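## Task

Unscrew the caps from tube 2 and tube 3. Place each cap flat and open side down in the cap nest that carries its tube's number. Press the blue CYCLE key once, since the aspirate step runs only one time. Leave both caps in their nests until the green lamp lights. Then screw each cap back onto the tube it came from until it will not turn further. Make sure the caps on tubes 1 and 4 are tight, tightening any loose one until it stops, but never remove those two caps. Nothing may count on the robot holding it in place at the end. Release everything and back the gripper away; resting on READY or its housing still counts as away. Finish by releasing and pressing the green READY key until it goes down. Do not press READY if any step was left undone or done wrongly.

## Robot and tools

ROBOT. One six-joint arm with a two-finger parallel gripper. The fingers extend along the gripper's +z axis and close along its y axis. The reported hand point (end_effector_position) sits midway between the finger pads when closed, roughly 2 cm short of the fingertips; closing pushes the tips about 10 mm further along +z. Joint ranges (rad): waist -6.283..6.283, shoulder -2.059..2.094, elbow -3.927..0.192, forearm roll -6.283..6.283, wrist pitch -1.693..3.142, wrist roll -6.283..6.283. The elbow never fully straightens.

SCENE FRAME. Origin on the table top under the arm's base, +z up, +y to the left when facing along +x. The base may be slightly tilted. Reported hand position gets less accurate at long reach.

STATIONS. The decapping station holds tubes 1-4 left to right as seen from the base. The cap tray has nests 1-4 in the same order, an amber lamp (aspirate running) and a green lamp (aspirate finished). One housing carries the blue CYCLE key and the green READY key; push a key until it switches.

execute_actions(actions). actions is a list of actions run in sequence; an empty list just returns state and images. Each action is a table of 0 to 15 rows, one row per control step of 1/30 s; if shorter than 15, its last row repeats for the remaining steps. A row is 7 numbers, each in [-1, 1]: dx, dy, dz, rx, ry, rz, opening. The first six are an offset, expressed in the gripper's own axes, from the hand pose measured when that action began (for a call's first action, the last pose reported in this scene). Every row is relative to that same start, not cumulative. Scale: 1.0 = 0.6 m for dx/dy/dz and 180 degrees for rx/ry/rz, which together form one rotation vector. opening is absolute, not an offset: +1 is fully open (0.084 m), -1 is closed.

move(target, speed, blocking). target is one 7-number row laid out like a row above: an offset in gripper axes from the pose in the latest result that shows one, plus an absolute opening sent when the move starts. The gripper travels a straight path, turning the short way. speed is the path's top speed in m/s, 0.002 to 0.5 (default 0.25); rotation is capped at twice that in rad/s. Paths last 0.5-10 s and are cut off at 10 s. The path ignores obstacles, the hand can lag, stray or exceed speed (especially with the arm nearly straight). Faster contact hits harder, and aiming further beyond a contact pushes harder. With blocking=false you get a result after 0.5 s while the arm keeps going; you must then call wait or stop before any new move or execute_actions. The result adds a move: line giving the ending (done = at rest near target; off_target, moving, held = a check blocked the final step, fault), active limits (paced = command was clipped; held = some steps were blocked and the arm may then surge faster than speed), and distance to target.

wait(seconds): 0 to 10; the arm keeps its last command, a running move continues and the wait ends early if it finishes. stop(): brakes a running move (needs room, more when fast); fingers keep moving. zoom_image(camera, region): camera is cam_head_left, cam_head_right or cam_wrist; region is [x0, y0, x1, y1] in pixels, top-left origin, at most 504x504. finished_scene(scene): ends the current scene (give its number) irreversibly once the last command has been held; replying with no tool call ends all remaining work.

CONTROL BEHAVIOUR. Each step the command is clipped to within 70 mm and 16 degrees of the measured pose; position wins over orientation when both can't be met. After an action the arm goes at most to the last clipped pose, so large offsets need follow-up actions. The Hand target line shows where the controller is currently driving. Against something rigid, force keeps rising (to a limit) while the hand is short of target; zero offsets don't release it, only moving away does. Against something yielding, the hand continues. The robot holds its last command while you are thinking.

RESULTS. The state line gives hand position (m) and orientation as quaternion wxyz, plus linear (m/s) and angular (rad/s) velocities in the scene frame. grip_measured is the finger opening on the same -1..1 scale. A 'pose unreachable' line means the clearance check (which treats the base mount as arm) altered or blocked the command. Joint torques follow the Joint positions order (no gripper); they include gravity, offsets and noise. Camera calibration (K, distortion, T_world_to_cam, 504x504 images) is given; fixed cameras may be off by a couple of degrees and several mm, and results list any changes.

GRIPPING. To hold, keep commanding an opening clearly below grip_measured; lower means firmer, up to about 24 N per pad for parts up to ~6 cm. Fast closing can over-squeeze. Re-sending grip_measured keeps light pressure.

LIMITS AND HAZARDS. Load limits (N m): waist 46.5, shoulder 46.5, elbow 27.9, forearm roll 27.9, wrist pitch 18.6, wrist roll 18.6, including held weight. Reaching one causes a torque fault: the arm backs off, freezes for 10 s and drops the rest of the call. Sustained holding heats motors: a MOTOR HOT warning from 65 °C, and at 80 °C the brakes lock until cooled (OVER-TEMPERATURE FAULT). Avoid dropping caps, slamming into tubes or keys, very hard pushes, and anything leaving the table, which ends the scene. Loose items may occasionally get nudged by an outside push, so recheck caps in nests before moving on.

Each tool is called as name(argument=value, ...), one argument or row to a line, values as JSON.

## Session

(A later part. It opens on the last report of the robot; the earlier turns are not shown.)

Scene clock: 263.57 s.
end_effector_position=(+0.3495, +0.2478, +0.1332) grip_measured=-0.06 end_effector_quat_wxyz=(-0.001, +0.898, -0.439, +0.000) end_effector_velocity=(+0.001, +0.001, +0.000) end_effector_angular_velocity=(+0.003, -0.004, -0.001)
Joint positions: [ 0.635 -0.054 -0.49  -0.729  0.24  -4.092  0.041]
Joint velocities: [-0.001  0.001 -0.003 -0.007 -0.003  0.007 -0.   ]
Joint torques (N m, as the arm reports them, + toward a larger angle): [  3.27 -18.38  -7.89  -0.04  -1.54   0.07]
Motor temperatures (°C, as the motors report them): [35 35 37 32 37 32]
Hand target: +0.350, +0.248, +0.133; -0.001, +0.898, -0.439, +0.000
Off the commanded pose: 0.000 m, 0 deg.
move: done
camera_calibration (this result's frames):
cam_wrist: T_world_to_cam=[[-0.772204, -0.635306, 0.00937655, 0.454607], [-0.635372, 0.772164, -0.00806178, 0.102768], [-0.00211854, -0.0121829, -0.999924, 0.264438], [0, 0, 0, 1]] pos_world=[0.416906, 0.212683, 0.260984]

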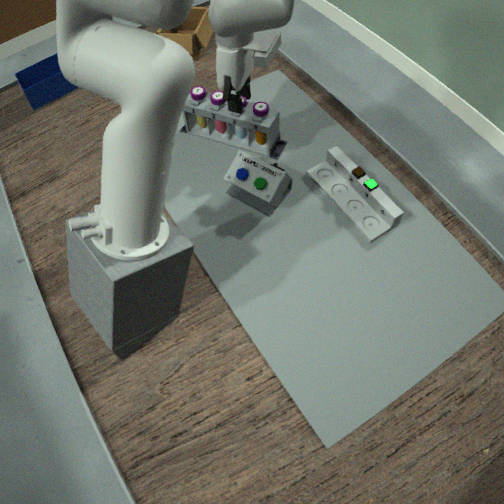

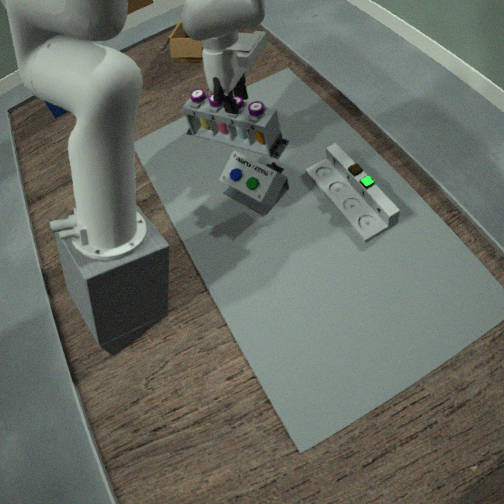

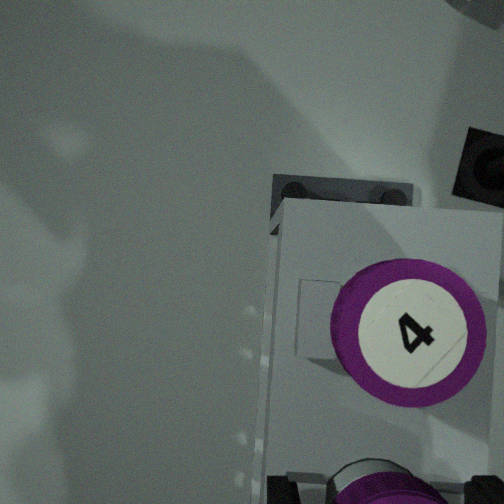

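execute_actions(
  actions=[],
)

move(
  target=[0,0,0,0,0,0,-0.7],
)

move(
  target=[0,0,0.0025,0,0,0.95,-0.7],
  speed=0.5,
)

move(
  target=[0,0,0.0025,0,0,0.95,-0.7],
  speed=0.5,
)

move(
  target=[0,0,0.002,0,0,0.95,-0.7],
  speed=0.5,
)

Scene clock: 272.70 s.
end_effector_position=(+0.3495, +0.2478, +0.1331) grip_measured=-0.06 end_effector_quat_wxyz=(-0.001, +0.898, -0.439, +0.000) end_effector_velocity=(-0.000, +0.001, +0.000) end_effector_angular_velocity=(+0.002, -0.000, +0.002)
Joint positions: [ 0.635 -0.054 -0.49  -0.73   0.239 -4.092  0.041]
Joint velocities: [ 0.001  0.     0.    -0.    -0.002 -0.    -0.   ]
Joint torques (N m, as the arm reports them, + toward a larger angle): [  3.21 -18.47  -7.96  -0.3   -1.55   0.13]
Motor temperatures (°C, as the motors report them): [35 35 37 32 37 32]
Hand target: +0.350, +0.248, +0.133; -0.001, +0.898, -0.439, +0.000
Off the commanded pose: 0.000 m, 0 deg.
camera_calibration (this result's frames):
cam_wrist: T_world_to_cam=[[-0.77221, -0.635299, 0.00931433, 0.454625], [-0.635364, 0.77217, -0.00810899, 0.102764], [-0.00204061, -0.0121798, -0.999924, 0.264381], [0, 0, 0, 1]] pos_world=[0.416898, 0.212691, 0.260959]

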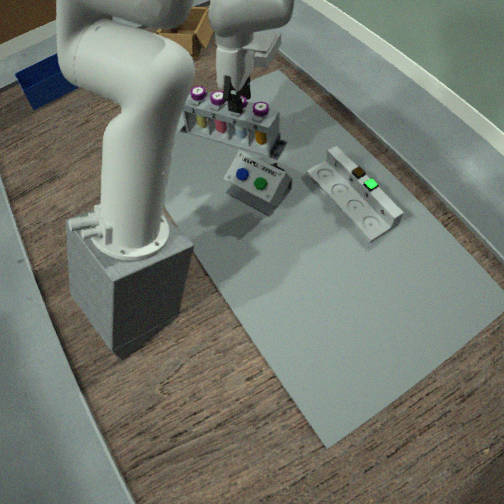

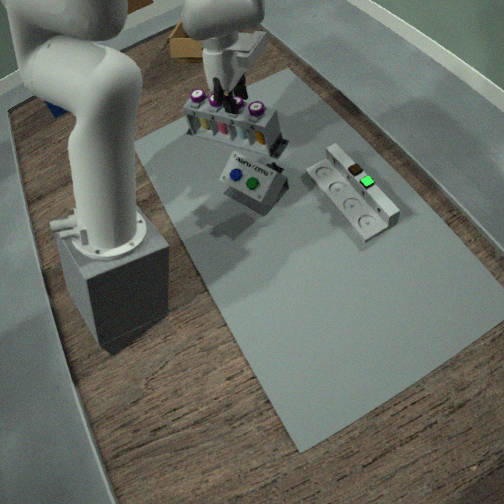

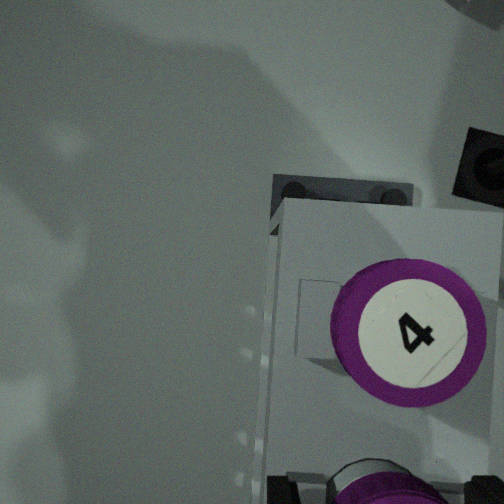

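Scene clock: 273.20 s.
end_effector_position=(+0.3488, +0.2473, +0.1328) grip_measured=-0.25 end_effector_quat_wxyz=(-0.000, +0.898, -0.439, +0.000) end_effector_velocity=(+0.001, +0.001, +0.000) end_effector_angular_velocity=(+0.002, -0.001, -0.000)
Joint positions: [ 0.635 -0.054 -0.489 -0.73   0.24  -4.092  0.033]
Joint velocities: [-0.    -0.    -0.001  0.    -0.001 -0.     0.   ]
Joint torques (N m, as the arm reports them, + toward a larger angle): [  3.57 -19.7  -12.25  -0.22  -2.98   0.17]
Motor temperatures (°C, as the motors report them): [35 35 37 32 37 32]
Hand target: +0.350, +0.248, +0.133; -0.001, +0.898, -0.439, +0.000
Off the commanded pose: 0.001 m, 0 deg.
move: done
camera_calibration (this result's frames):
cam_wrist: T_world_to_cam=[[-0.772077, -0.63543, 0.0112273, 0.453496], [-0.63552, 0.772039, -0.00836748, 0.102869], [-0.00335098, -0.0135955, -0.999902, 0.264835], [0, 0, 0, 1]] pos_world=[0.416396, 0.212347, 0.260578]

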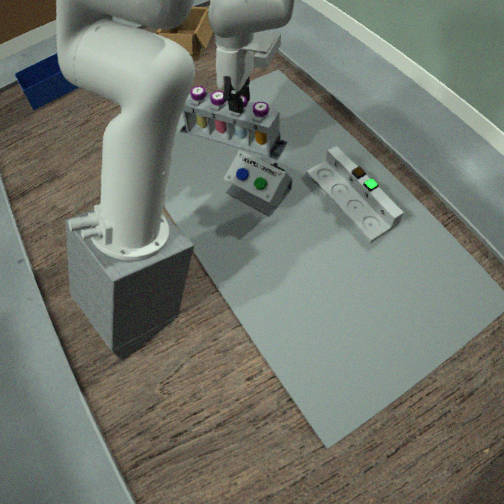

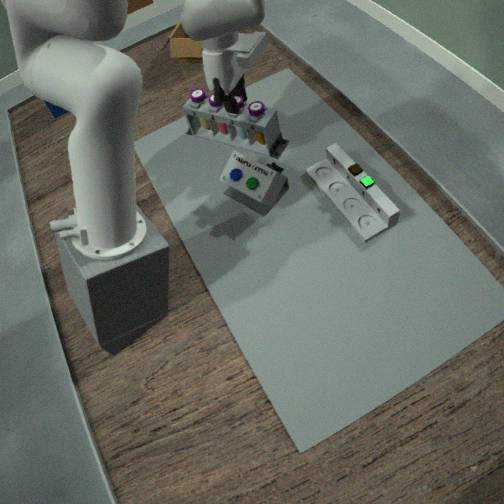

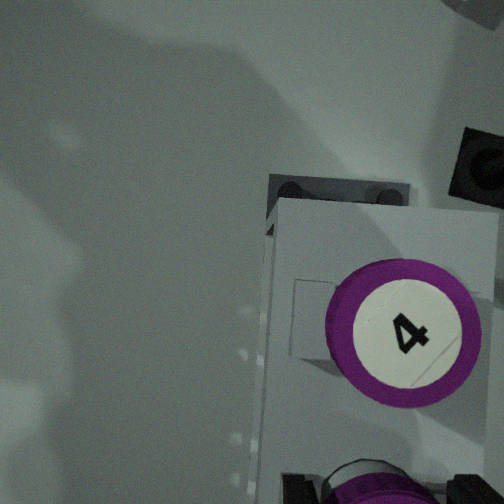

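Scene clock: 276.73 s.
end_effector_position=(+0.3489, +0.2474, +0.1314) grip_measured=-0.25 end_effector_quat_wxyz=(-0.000, +0.367, +0.930, +0.000) end_effector_velocity=(-0.000, -0.000, -0.001) end_effector_angular_velocity=(-0.004, -0.006, -0.005)
Joint positions: [ 0.633 -0.048 -0.491 -0.736  0.236 -1.102  0.033]
Joint velocities: [-0.001  0.002 -0.001 -0.03   0.001  0.033  0.   ]
Joint torques (N m, as the arm reports them, + toward a larger angle): [  7.44 -14.63  -9.9   -0.25  -4.12  -0.05]
Motor temperatures (°C, as the motors report them): [35 35 37 32 37 32]
Hand target: +0.349, +0.247, +0.131; +0.000, +0.367, +0.930, +0.000
Off the commanded pose: 0.000 m, 0 deg.
move: done
camera_calibration (this result's frames):
cam_wrist: T_world_to_cam=[[0.66279, 0.748701, 0.0125179, -0.389595], [0.748803, -0.662737, -0.00854121, -0.0252011], [0.00190127, 0.0150345, -0.999885, 0.254508], [0, 0, 0, 1]] pos_world=[0.276606, 0.271162, 0.259141]

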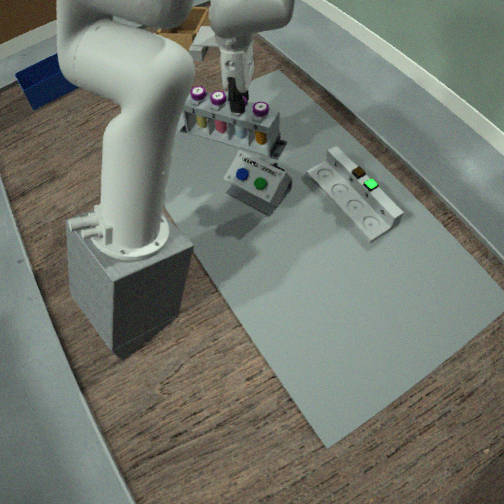

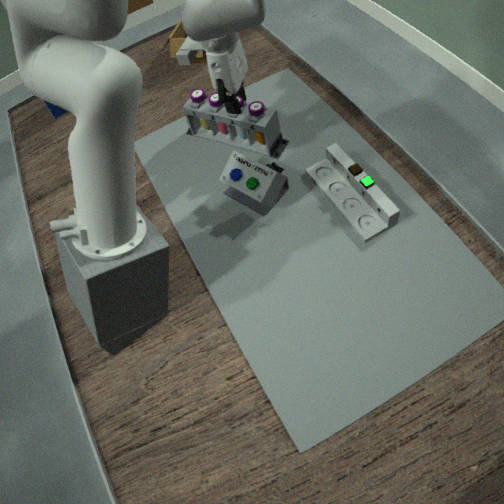

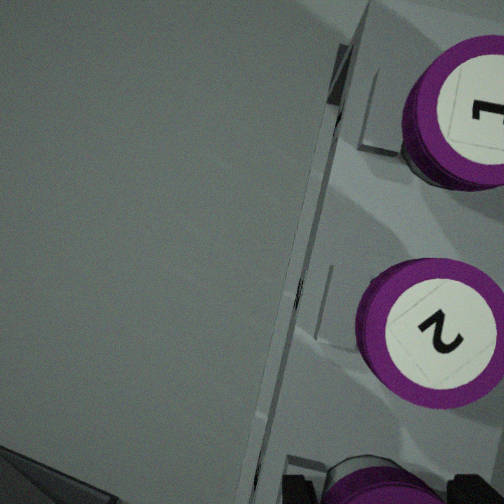

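Scene clock: 280.27 s.
end_effector_position=(+0.3488, +0.2474, +0.1298) grip_measured=-0.24 end_effector_quat_wxyz=(-0.000, +0.956, -0.293, -0.000) end_effector_velocity=(+0.000, +0.000, +0.000) end_effector_angular_velocity=(-0.001, -0.008, -0.005)
Joint positions: [ 0.631 -0.041 -0.494 -0.743  0.233  1.887  0.033]
Joint velocities: [-0.001  0.    -0.001 -0.032 -0.001  0.035 -0.   ]
Joint torques (N m, as the arm reports them, + toward a larger angle): [  4.92 -16.17 -12.1   -0.16  -3.72   0.27]
Motor temperatures (°C, as the motors report them): [35 35 37 32 37 32]
Hand target: +0.349, +0.247, +0.130; -0.000, +0.956, -0.293, -0.000
Off the commanded pose: 0.000 m, 0 deg.
move: done
camera_calibration (this result's frames):
cam_wrist: T_world_to_cam=[[-0.537024, -0.843491, 0.0113542, 0.423039], [-0.843567, 0.536974, -0.0073084, 0.233258], [0.0000676824, -0.0135028, -0.999909, 0.260655], [0, 0, 0, 1]] pos_world=[0.423933, 0.235096, 0.257532]

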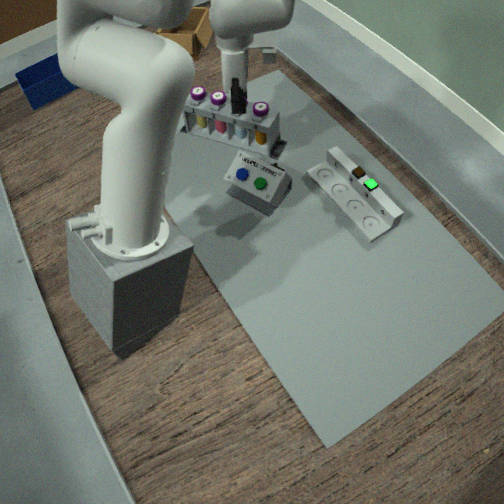

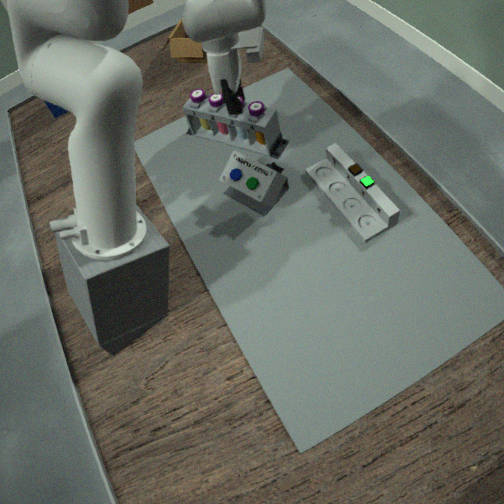

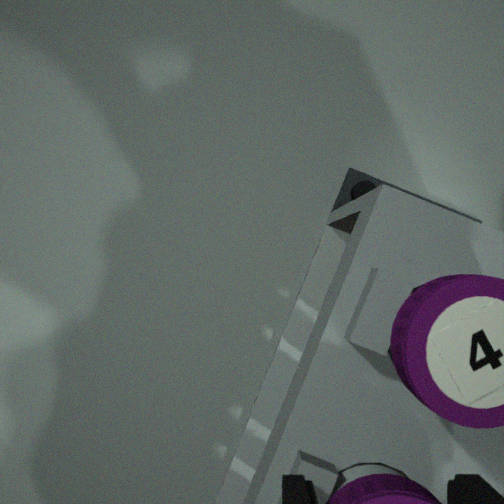

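Scene clock: 283.80 s.
end_effector_position=(+0.3488, +0.2472, +0.1286) grip_measured=-0.25 end_effector_quat_wxyz=(-0.001, +0.217, +0.976, +0.000) end_effector_velocity=(-0.000, +0.000, -0.000) end_effector_angular_velocity=(-0.002, -0.007, -0.003)
Joint positions: [ 0.629 -0.036 -0.496 -0.748  0.23   4.875  0.033]
Joint velocities: [-0.     0.001 -0.    -0.033 -0.     0.036 -0.   ]
Joint torques (N m, as the arm reports them, + toward a larger angle): [  8.32 -16.67 -10.58  -0.24  -4.57   0.13]
Motor temperatures (°C, as the motors report them): [35 35 37 32 37 32]
Hand target: +0.349, +0.247, +0.129; -0.000, +0.217, +0.976, +0.000
Off the commanded pose: 0.000 m, 0 deg.
move: done
camera_calibration (this result's frames):
cam_wrist: T_world_to_cam=[[0.398432, 0.917122, 0.0117798, -0.338651], [0.917189, -0.398339, -0.00952552, -0.14924], [-0.00404373, 0.0145995, -0.999885, 0.253907], [0, 0, 0, 1]] pos_world=[0.272837, 0.247429, 0.256445]

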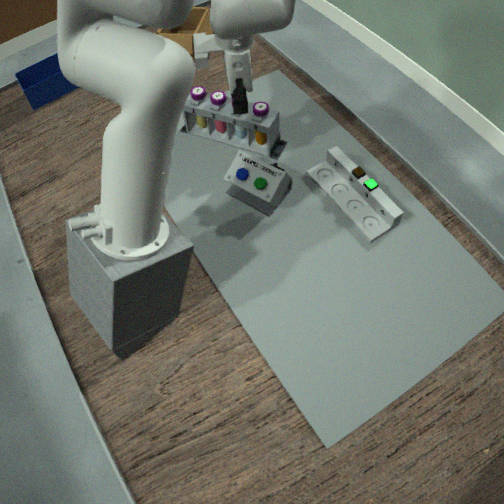

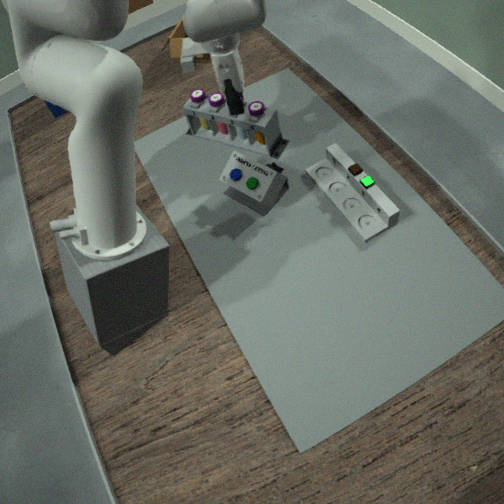

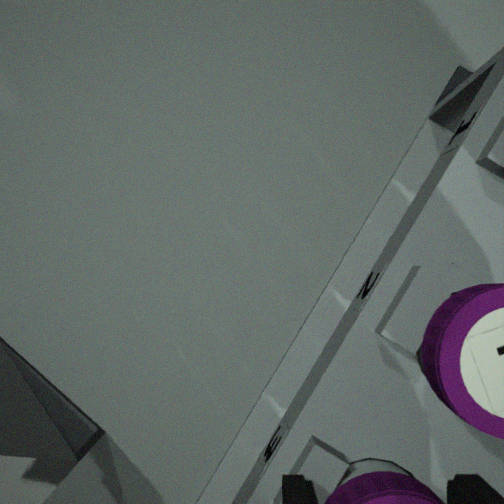

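The cap has not reached its stop yet, so I'll release, lift, rewind and look.

move(
  target=[0,0,0,0,0,0.15,-0.7],
  speed=0.5,
)

move(
  target=[0,0,0,0,0,0,-0.05],
)

move(
  target=[0,0,-0.124,0,0,-0.98,-0.05],
  speed=0.5,
)

move(
  target=[0,0,0,0,0,-0.98,-0.05],
  speed=0.5,
)

Scene clock: 287.67 s.
end_effector_position=(+0.3486, +0.2477, +0.1288) grip_measured=-0.25 end_effector_quat_wxyz=(-0.001, +0.438, +0.899, +0.000) end_effector_velocity=(+0.000, -0.001, -0.000) end_effector_angular_velocity=(-0.003, -0.006, -0.005)
Joint positions: [ 0.63  -0.036 -0.495 -0.746  0.229  5.344  0.033]
Joint velocities: [-0.002  0.    -0.001 -0.026  0.     0.028  0.   ]
Joint torques (N m, as the arm reports them, + toward a larger angle): [  5.45 -16.17 -11.26  -0.01  -3.79   0.2 ]
Motor temperatures (°C, as the motors report them): [35 35 37 32 37 32]
Hand target: +0.349, +0.247, +0.129; -0.001, +0.439, +0.899, -0.000
Off the commanded pose: 0.001 m, 0 deg.
move: done
camera_calibration (this result's frames):
cam_wrist: T_world_to_cam=[[0.770531, 0.637292, 0.0118234, -0.399468], [0.637397, -0.770464, -0.0104684, 0.04096], [0.00243805, 0.0156025, -0.999875, 0.251545], [0, 0, 0, 1]] pos_world=[0.281082, 0.282211, 0.256665]

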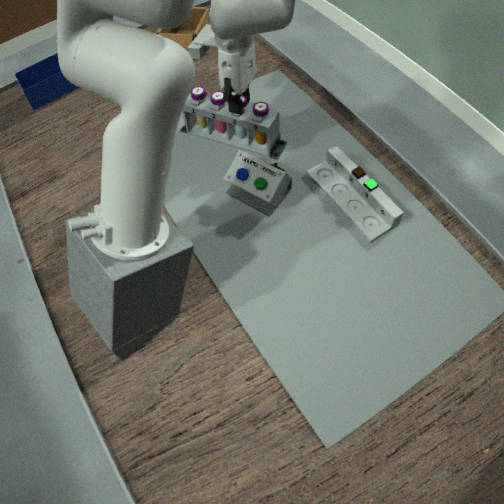

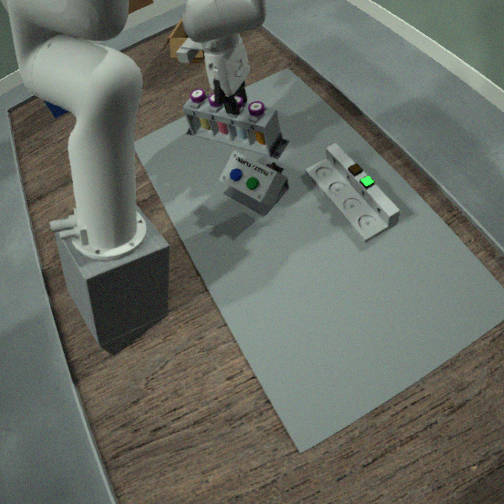

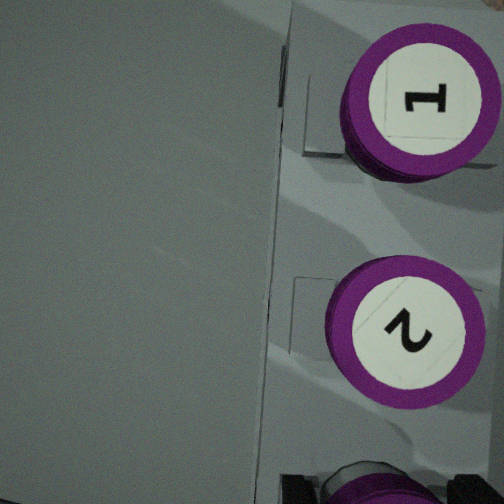

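Scene clock: 288.17 s.
end_effector_position=(+0.3487, +0.2479, +0.1288) grip_measured=-0.06 end_effector_quat_wxyz=(-0.001, +0.438, +0.899, +0.001) end_effector_velocity=(-0.000, -0.001, -0.000) end_effector_angular_velocity=(-0.003, +0.001, -0.002)
Joint positions: [ 0.63  -0.036 -0.496 -0.746  0.229  5.344  0.041]
Joint velocities: [-0.001 -0.001  0.002  0.     0.002  0.     0.   ]
Joint torques (N m, as the arm reports them, + toward a larger angle): [  3.23 -18.77  -7.65  -0.05  -1.48   0.06]
Motor temperatures (°C, as the motors report them): [35 35 37 32 37 32]
Hand target: +0.349, +0.248, +0.129; -0.001, +0.438, +0.899, +0.000
Off the commanded pose: 0.000 m, 0 deg.
move: done
camera_calibration (this result's frames):
cam_wrist: T_world_to_cam=[[0.770413, 0.637426, 0.0123135, -0.399729], [0.637539, -0.770343, -0.0107595, 0.0410579], [0.00262724, 0.0161396, -0.999866, 0.251387], [0, 0, 0, 1]] pos_world=[0.28112, 0.282369, 0.256718]

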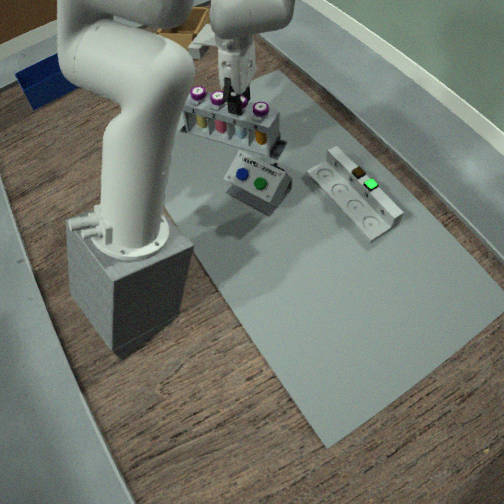

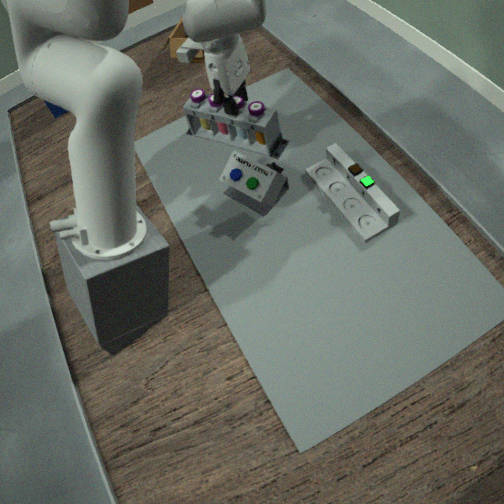

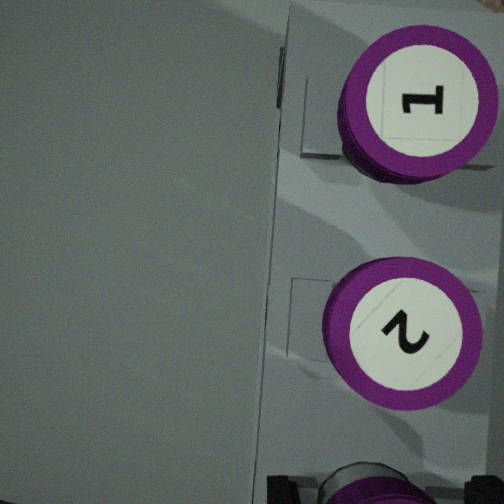

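Scene clock: 291.77 s.
end_effector_position=(+0.3487, +0.2480, +0.2032) grip_measured=-0.06 end_effector_quat_wxyz=(-0.001, +0.885, -0.466, -0.001) end_effector_velocity=(-0.000, +0.000, -0.000) end_effector_angular_velocity=(+0.001, +0.004, +0.006)
Joint positions: [ 0.734 -0.336 -0.431 -0.441  0.46   2.031  0.041]
Joint velocities: [ 0.001  0.    -0.001  0.008  0.002 -0.012 -0.   ]
Joint torques (N m, as the arm reports them, + toward a larger angle): [  2.97 -15.63 -11.37  -0.47  -1.58   0.21]
Motor temperatures (°C, as the motors report them): [35 35 37 32 37 32]
Hand target: +0.349, +0.248, +0.203; -0.001, +0.885, -0.466, -0.001
Off the commanded pose: 0.000 m, 0 deg.
move: done
camera_calibration (this result's frames):
cam_wrist: T_world_to_cam=[[-0.809054, -0.587624, 0.0114063, 0.454044], [-0.587703, 0.80906, -0.00530963, 0.076282], [-0.0061083, -0.0109993, -0.999921, 0.335582], [0, 0, 0, 1]] pos_world=[0.414227, 0.208782, 0.330782]

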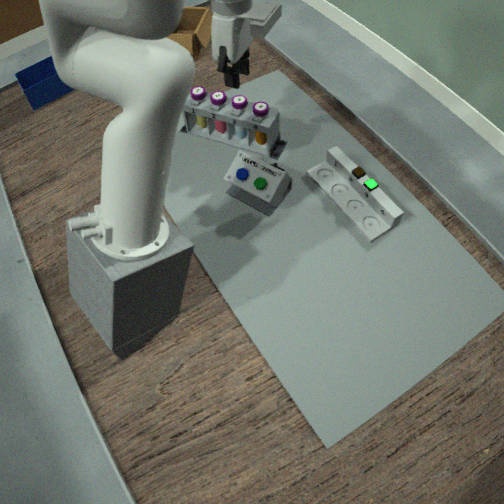

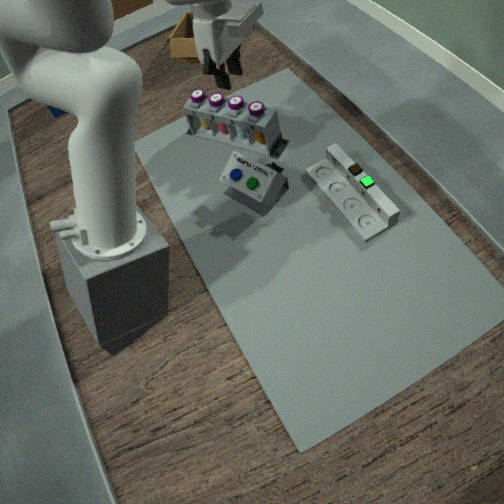

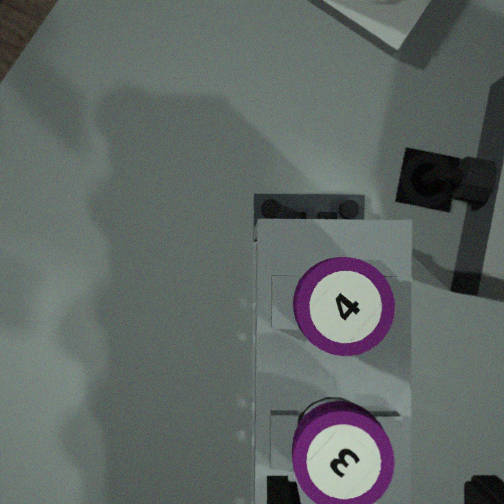

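Scene clock: 295.37 s.
end_effector_position=(+0.3487, +0.2480, +0.2032) grip_measured=-0.06 end_effector_quat_wxyz=(-0.001, +0.494, +0.870, +0.001) end_effector_velocity=(-0.000, -0.000, -0.000) end_effector_angular_velocity=(+0.000, +0.003, +0.004)
Joint positions: [ 0.734 -0.336 -0.431 -0.441  0.46  -1.047  0.041]
Joint velocities: [-0.001  0.     0.     0.005  0.    -0.01  -0.   ]
Joint torques (N m, as the arm reports them, + toward a larger angle): [  3.19 -15.35 -11.44  -0.11  -1.5    0.06]
Motor temperatures (°C, as the motors report them): [35 35 37 32 37 32]
Hand target: +0.349, +0.248, +0.203; -0.001, +0.494, +0.870, +0.001
Off the commanded pose: 0.000 m, 0 deg.
move: done
camera_calibration (this result's frames):
cam_wrist: T_world_to_cam=[[0.844617, 0.535233, 0.0121262, -0.401176], [0.535353, -0.844557, -0.0110241, 0.0960206], [0.00434084, 0.015803, -0.999866, 0.32528], [0, 0, 0, 1]] pos_world=[0.286023, 0.290677, 0.33116]

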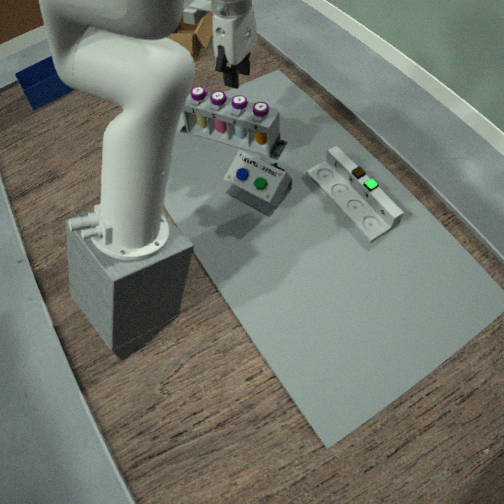

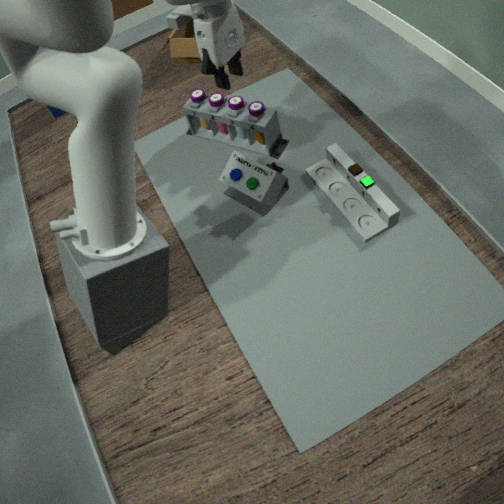

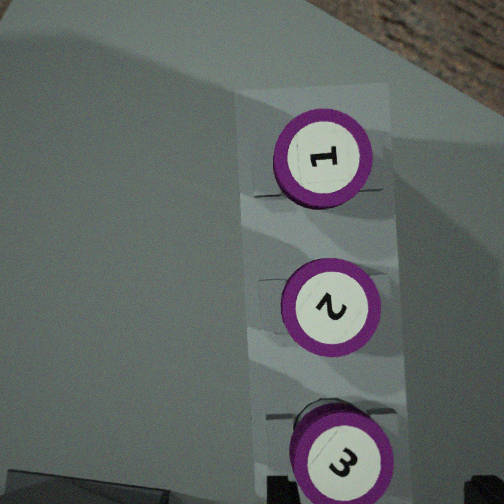

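Cap 3 still sits a little high, so I'll regrip and keep turning.

move(
  target=[0,0,0.122,0,0,0,-0.05],
  speed=0.1,
)

move(
  target=[0,0,0,0,0,0,-0.7],
)

move(
  target=[0,0,0.0025,0,0,0.95,-0.7],
  speed=0.5,
)

move(
  target=[0,0,0.002,0,0,0.95,-0.7],
  speed=0.5,
)

Scene clock: 299.13 s.
end_effector_position=(+0.3489, +0.2481, +0.1302) grip_measured=-0.06 end_effector_quat_wxyz=(-0.001, +0.494, +0.870, +0.001) end_effector_velocity=(-0.001, -0.001, -0.001) end_effector_angular_velocity=(-0.003, +0.000, -0.000)
Joint positions: [ 0.632 -0.042 -0.494 -0.74   0.232 -0.818  0.041]
Joint velocities: [-0.002  0.003  0.001 -0.012 -0.     0.01  -0.   ]
Joint torques (N m, as the arm reports them, + toward a larger angle): [  2.98 -18.42  -7.53  -0.24  -1.55   0.06]
Motor temperatures (°C, as the motors report them): [35 35 37 32 37 32]
Hand target: +0.349, +0.248, +0.130; -0.001, +0.494, +0.870, +0.001
Off the commanded pose: 0.000 m, 0 deg.
move: done
camera_calibration (this result's frames):
cam_wrist: T_world_to_cam=[[0.844713, 0.53507, 0.0126418, -0.400533], [0.535196, -0.84466, -0.0106565, 0.0951681], [0.00497605, 0.0157675, -0.999863, 0.252049], [0, 0, 0, 1]] pos_world=[0.286147, 0.290724, 0.258092]

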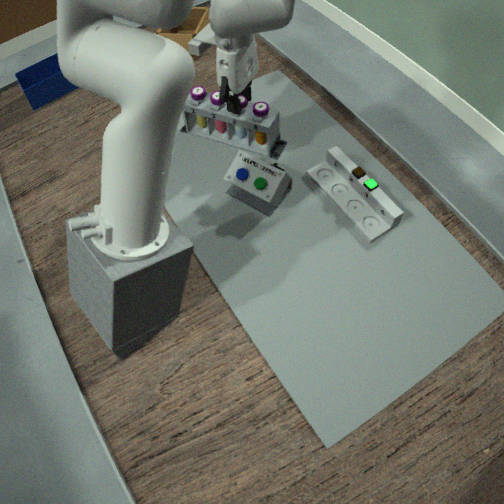

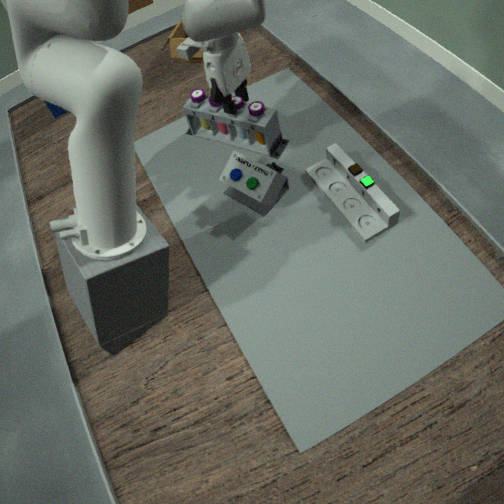

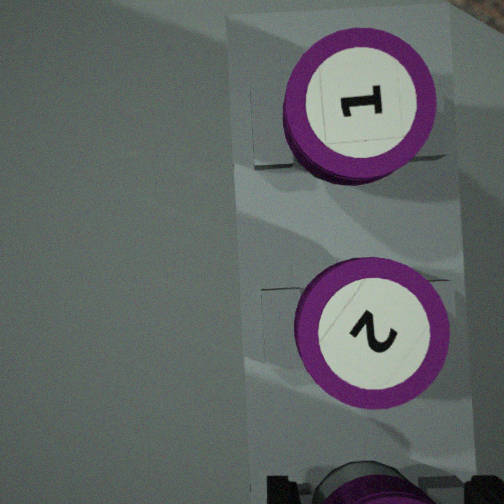

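Scene clock: 299.63 s.
end_effector_position=(+0.3485, +0.2478, +0.1301) grip_measured=-0.25 end_effector_quat_wxyz=(-0.001, +0.494, +0.870, +0.000) end_effector_velocity=(+0.000, -0.000, -0.000) end_effector_angular_velocity=(-0.000, +0.000, -0.000)
Joint positions: [ 0.632 -0.042 -0.493 -0.74   0.232 -0.818  0.033]
Joint velocities: [-0.     0.001 -0.    -0.    -0.    -0.     0.   ]
Joint torques (N m, as the arm reports them, + toward a larger angle): [  3.22 -18.96 -10.31  -0.23  -2.23   0.05]
Motor temperatures (°C, as the motors report them): [35 35 37 32 37 32]
Hand target: +0.349, +0.248, +0.130; -0.001, +0.494, +0.870, +0.001
Off the commanded pose: 0.000 m, 0 deg.
move: done
camera_calibration (this result's frames):
cam_wrist: T_world_to_cam=[[0.844629, 0.535223, 0.0117369, -0.399969], [0.535334, -0.844576, -0.0104387, 0.0950578], [0.00432569, 0.0151, -0.999877, 0.252308], [0, 0, 0, 1]] pos_world=[0.285846, 0.290546, 0.257964]

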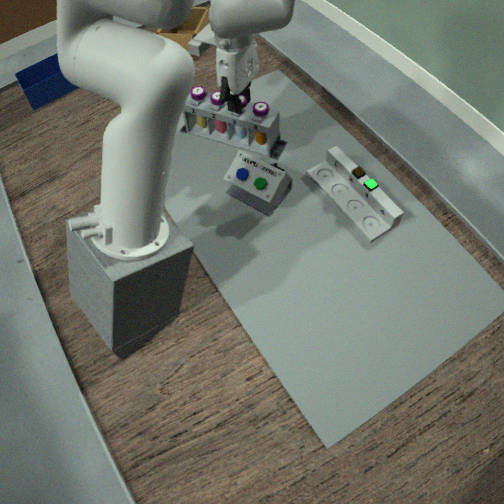

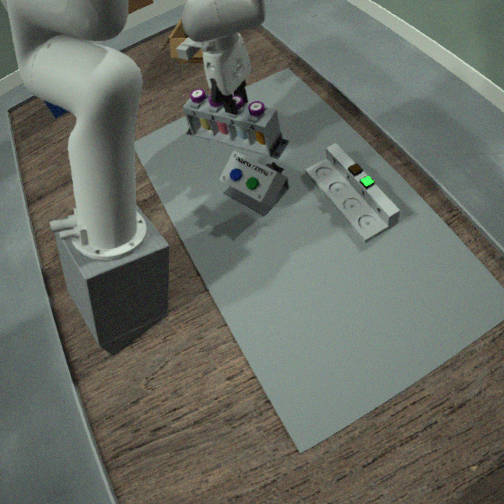

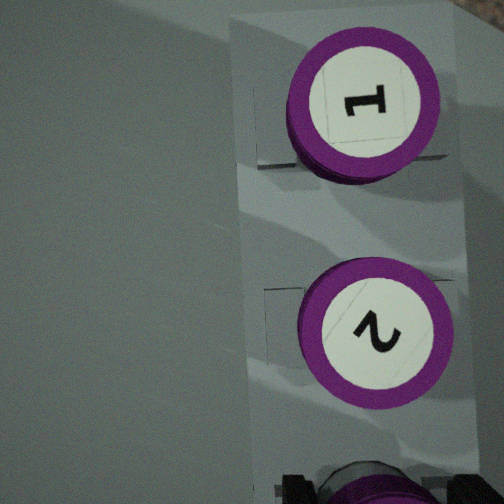

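Scene clock: 303.20 s.
end_effector_position=(+0.3481, +0.2480, +0.1285) grip_measured=-0.25 end_effector_quat_wxyz=(-0.001, +0.906, -0.424, -0.001) end_effector_velocity=(-0.000, +0.000, -0.001) end_effector_angular_velocity=(-0.000, -0.003, -0.005)
Joint positions: [ 0.63  -0.036 -0.495 -0.747  0.229  2.172  0.033]
Joint velocities: [-0.001  0.003 -0.001 -0.02  -0.002  0.023 -0.   ]
Joint torques (N m, as the arm reports them, + toward a larger angle): [  4.8  -15.34 -10.34  -0.12  -3.25   0.11]
Motor temperatures (°C, as the motors report them): [35 35 37 32 37 32]
Hand target: +0.348, +0.248, +0.129; -0.001, +0.906, -0.424, -0.001
Off the commanded pose: 0.000 m, 0 deg.
move: done
camera_calibration (this result's frames):
cam_wrist: T_world_to_cam=[[-0.749825, -0.661529, 0.011904, 0.452036], [-0.661613, 0.749826, -0.00528301, 0.116024], [-0.00543106, -0.0118372, -0.999915, 0.260851], [0, 0, 0, 1]] pos_world=[0.417128, 0.215124, 0.256061]

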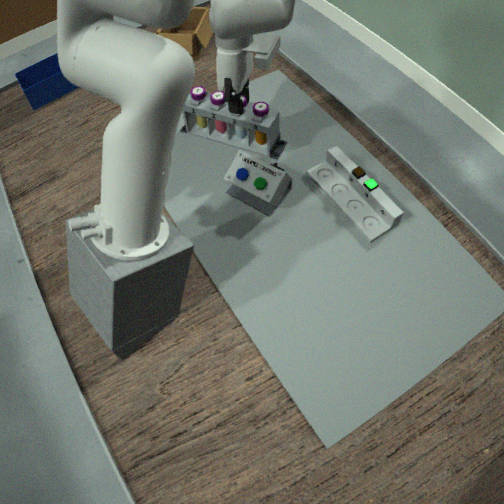

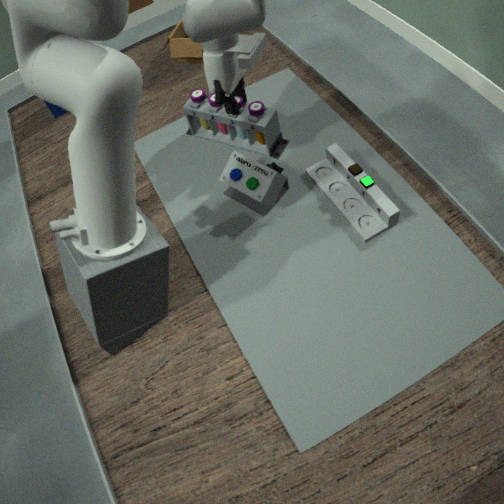

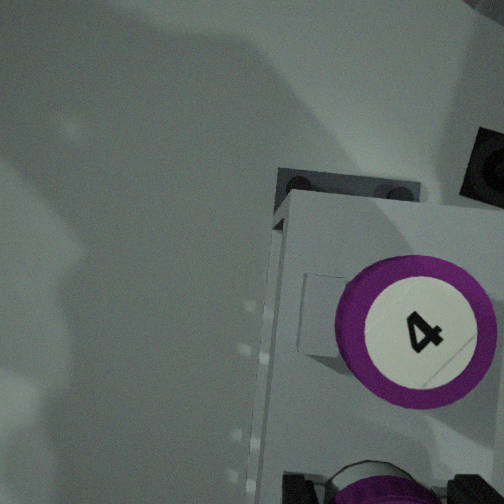

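Scene clock: 306.77 s.
end_effector_position=(+0.3473, +0.2487, +0.1276) grip_measured=-0.24 end_effector_quat_wxyz=(-0.002, +0.350, +0.937, +0.001) end_effector_velocity=(+0.000, -0.000, -0.000) end_effector_angular_velocity=(-0.002, -0.005, -0.004)
Joint positions: [ 0.631 -0.031 -0.496 -0.753  0.225  5.161  0.033]
Joint velocities: [-0.001  0.001 -0.001 -0.021  0.001  0.023  0.   ]
Joint torques (N m, as the arm reports them, + toward a larger angle): [ -5.08  -4.79 -15.8    0.58  -1.67   0.27]
Motor temperatures (°C, as the motors report them): [35 35 37 32 37 32]
Hand target: +0.348, +0.248, +0.127; -0.001, +0.351, +0.936, +0.001
Off the commanded pose: 0.001 m, 0 deg.
move: done
camera_calibration (this result's frames):
cam_wrist: T_world_to_cam=[[0.635686, 0.771838, 0.0130108, -0.385809], [0.771946, -0.635561, -0.0126949, -0.0374465], [-0.00152921, 0.0181136, -0.999835, 0.2511], [0, 0, 0, 1]] pos_world=[0.274544, 0.269434, 0.255603]

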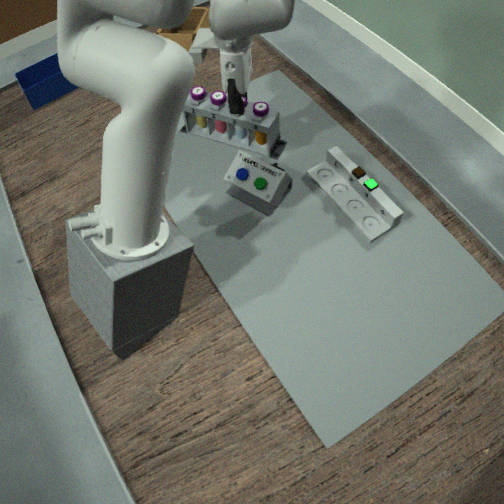

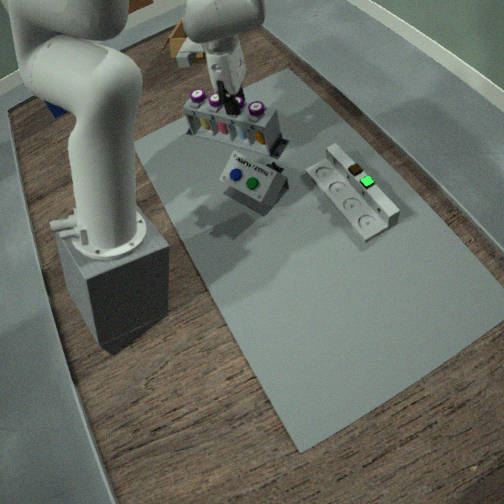

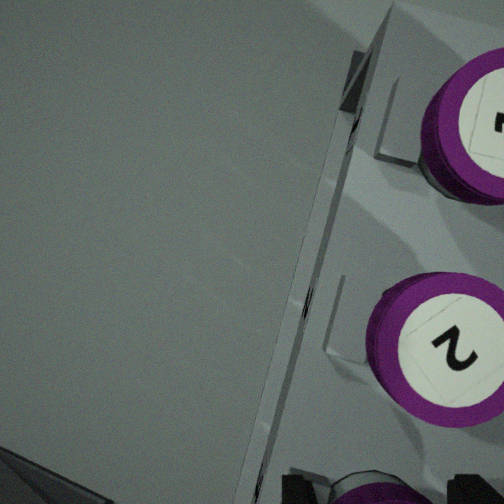

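move(
  target=[-0.002,0,-0.001,0,0,0,-0.05],
)

move(
  target=[0,0,-0.124,0,0,0.1,-0.05],
  speed=0.2,
)

Scene clock: 308.87 s.
end_effector_position=(+0.3477, +0.2473, +0.1277) grip_measured=-0.06 end_effector_quat_wxyz=(-0.002, +0.350, +0.937, +0.000) end_effector_velocity=(+0.002, +0.003, +0.002) end_effector_angular_velocity=(+0.007, -0.006, +0.002)
Joint positions: [ 0.628 -0.033 -0.494 -0.746  0.226  5.152  0.041]
Joint velocities: [ 0.003 -0.005 -0.002  0.001 -0.002 -0.001  0.   ]
Joint torques (N m, as the arm reports them, + toward a larger angle): [  3.61 -18.67  -7.65  -0.16  -1.59   0.11]
Motor temperatures (°C, as the motors report them): [35 35 37 32 37 32]
Hand target: +0.348, +0.248, +0.128; -0.002, +0.350, +0.937, +0.001
Off the commanded pose: 0.001 m, 0 deg.
move: done
camera_calibration (this result's frames):
cam_wrist: T_world_to_cam=[[0.635855, 0.771727, 0.0112122, -0.384899], [0.771804, -0.635733, -0.0127667, -0.0385464], [-0.00272446, 0.0167714, -0.999856, 0.252023], [0, 0, 0, 1]] pos_world=[0.275177, 0.268305, 0.25581]

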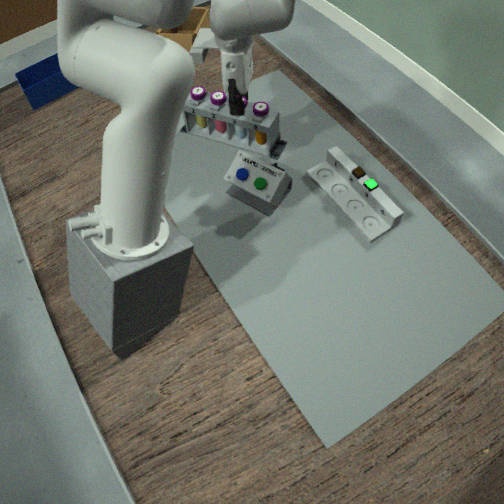

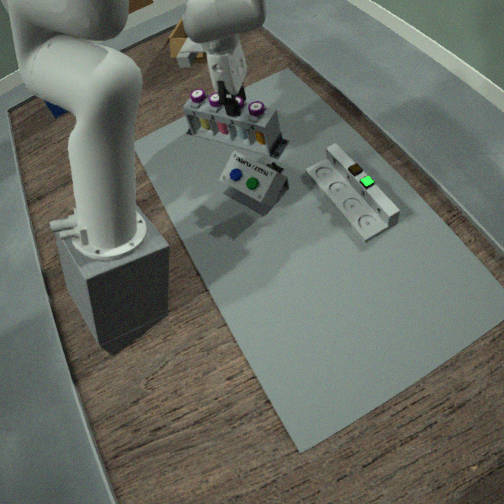

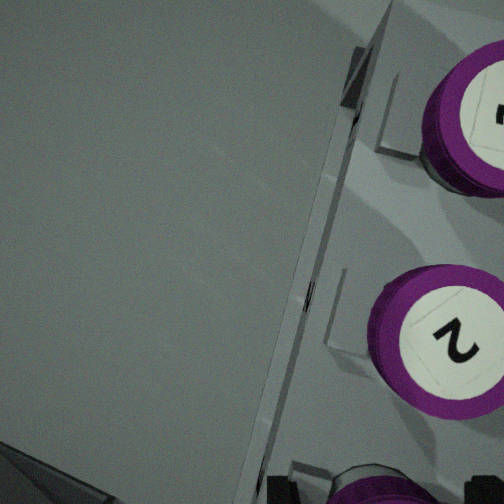

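Scene clock: 310.00 s.
end_effector_position=(+0.3477, +0.2473, +0.2019) grip_measured=-0.06 end_effector_quat_wxyz=(-0.003, +0.492, +0.870, -0.000) end_effector_velocity=(-0.000, +0.000, +0.000) end_effector_angular_velocity=(+0.000, +0.001, -0.002)
Joint positions: [ 0.732 -0.333 -0.429 -0.437  0.457  5.229  0.041]
Joint velocities: [ 0.001 -0.001 -0.     0.002  0.001  0.001  0.   ]
Joint torques (N m, as the arm reports them, + toward a larger angle): [  3.1  -15.44 -11.45  -0.22  -1.49   0.06]
Motor temperatures (°C, as the motors report them): [35 35 37 32 37 32]
Hand target: +0.348, +0.247, +0.202; -0.003, +0.493, +0.870, +0.000
Off the commanded pose: 0.000 m, 0 deg.
move: done
camera_calibration (this result's frames):
cam_wrist: T_world_to_cam=[[0.842942, 0.537927, 0.00909099, -0.399422], [0.538004, -0.842846, -0.0127499, 0.0948614], [0.000803812, 0.0156384, -0.999877, 0.325226], [0, 0, 0, 1]] pos_world=[0.285392, 0.289727, 0.330026]

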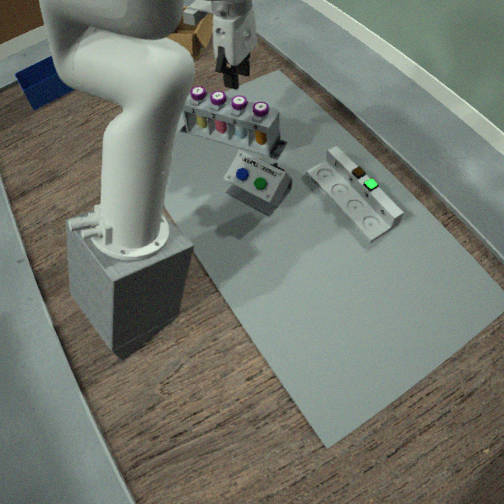

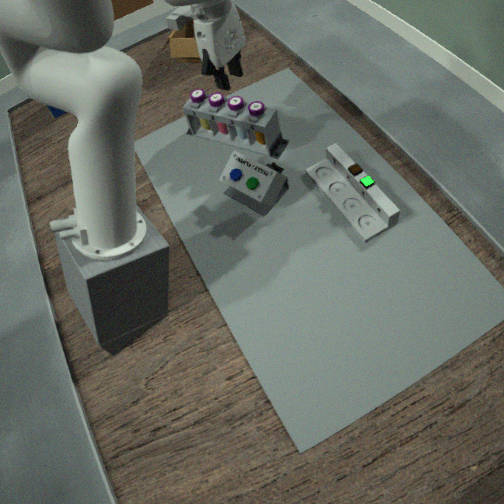

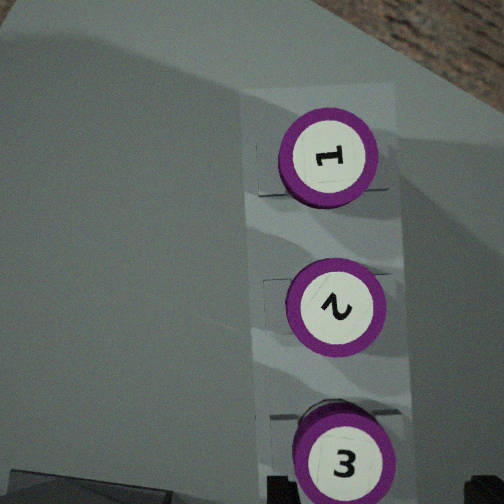

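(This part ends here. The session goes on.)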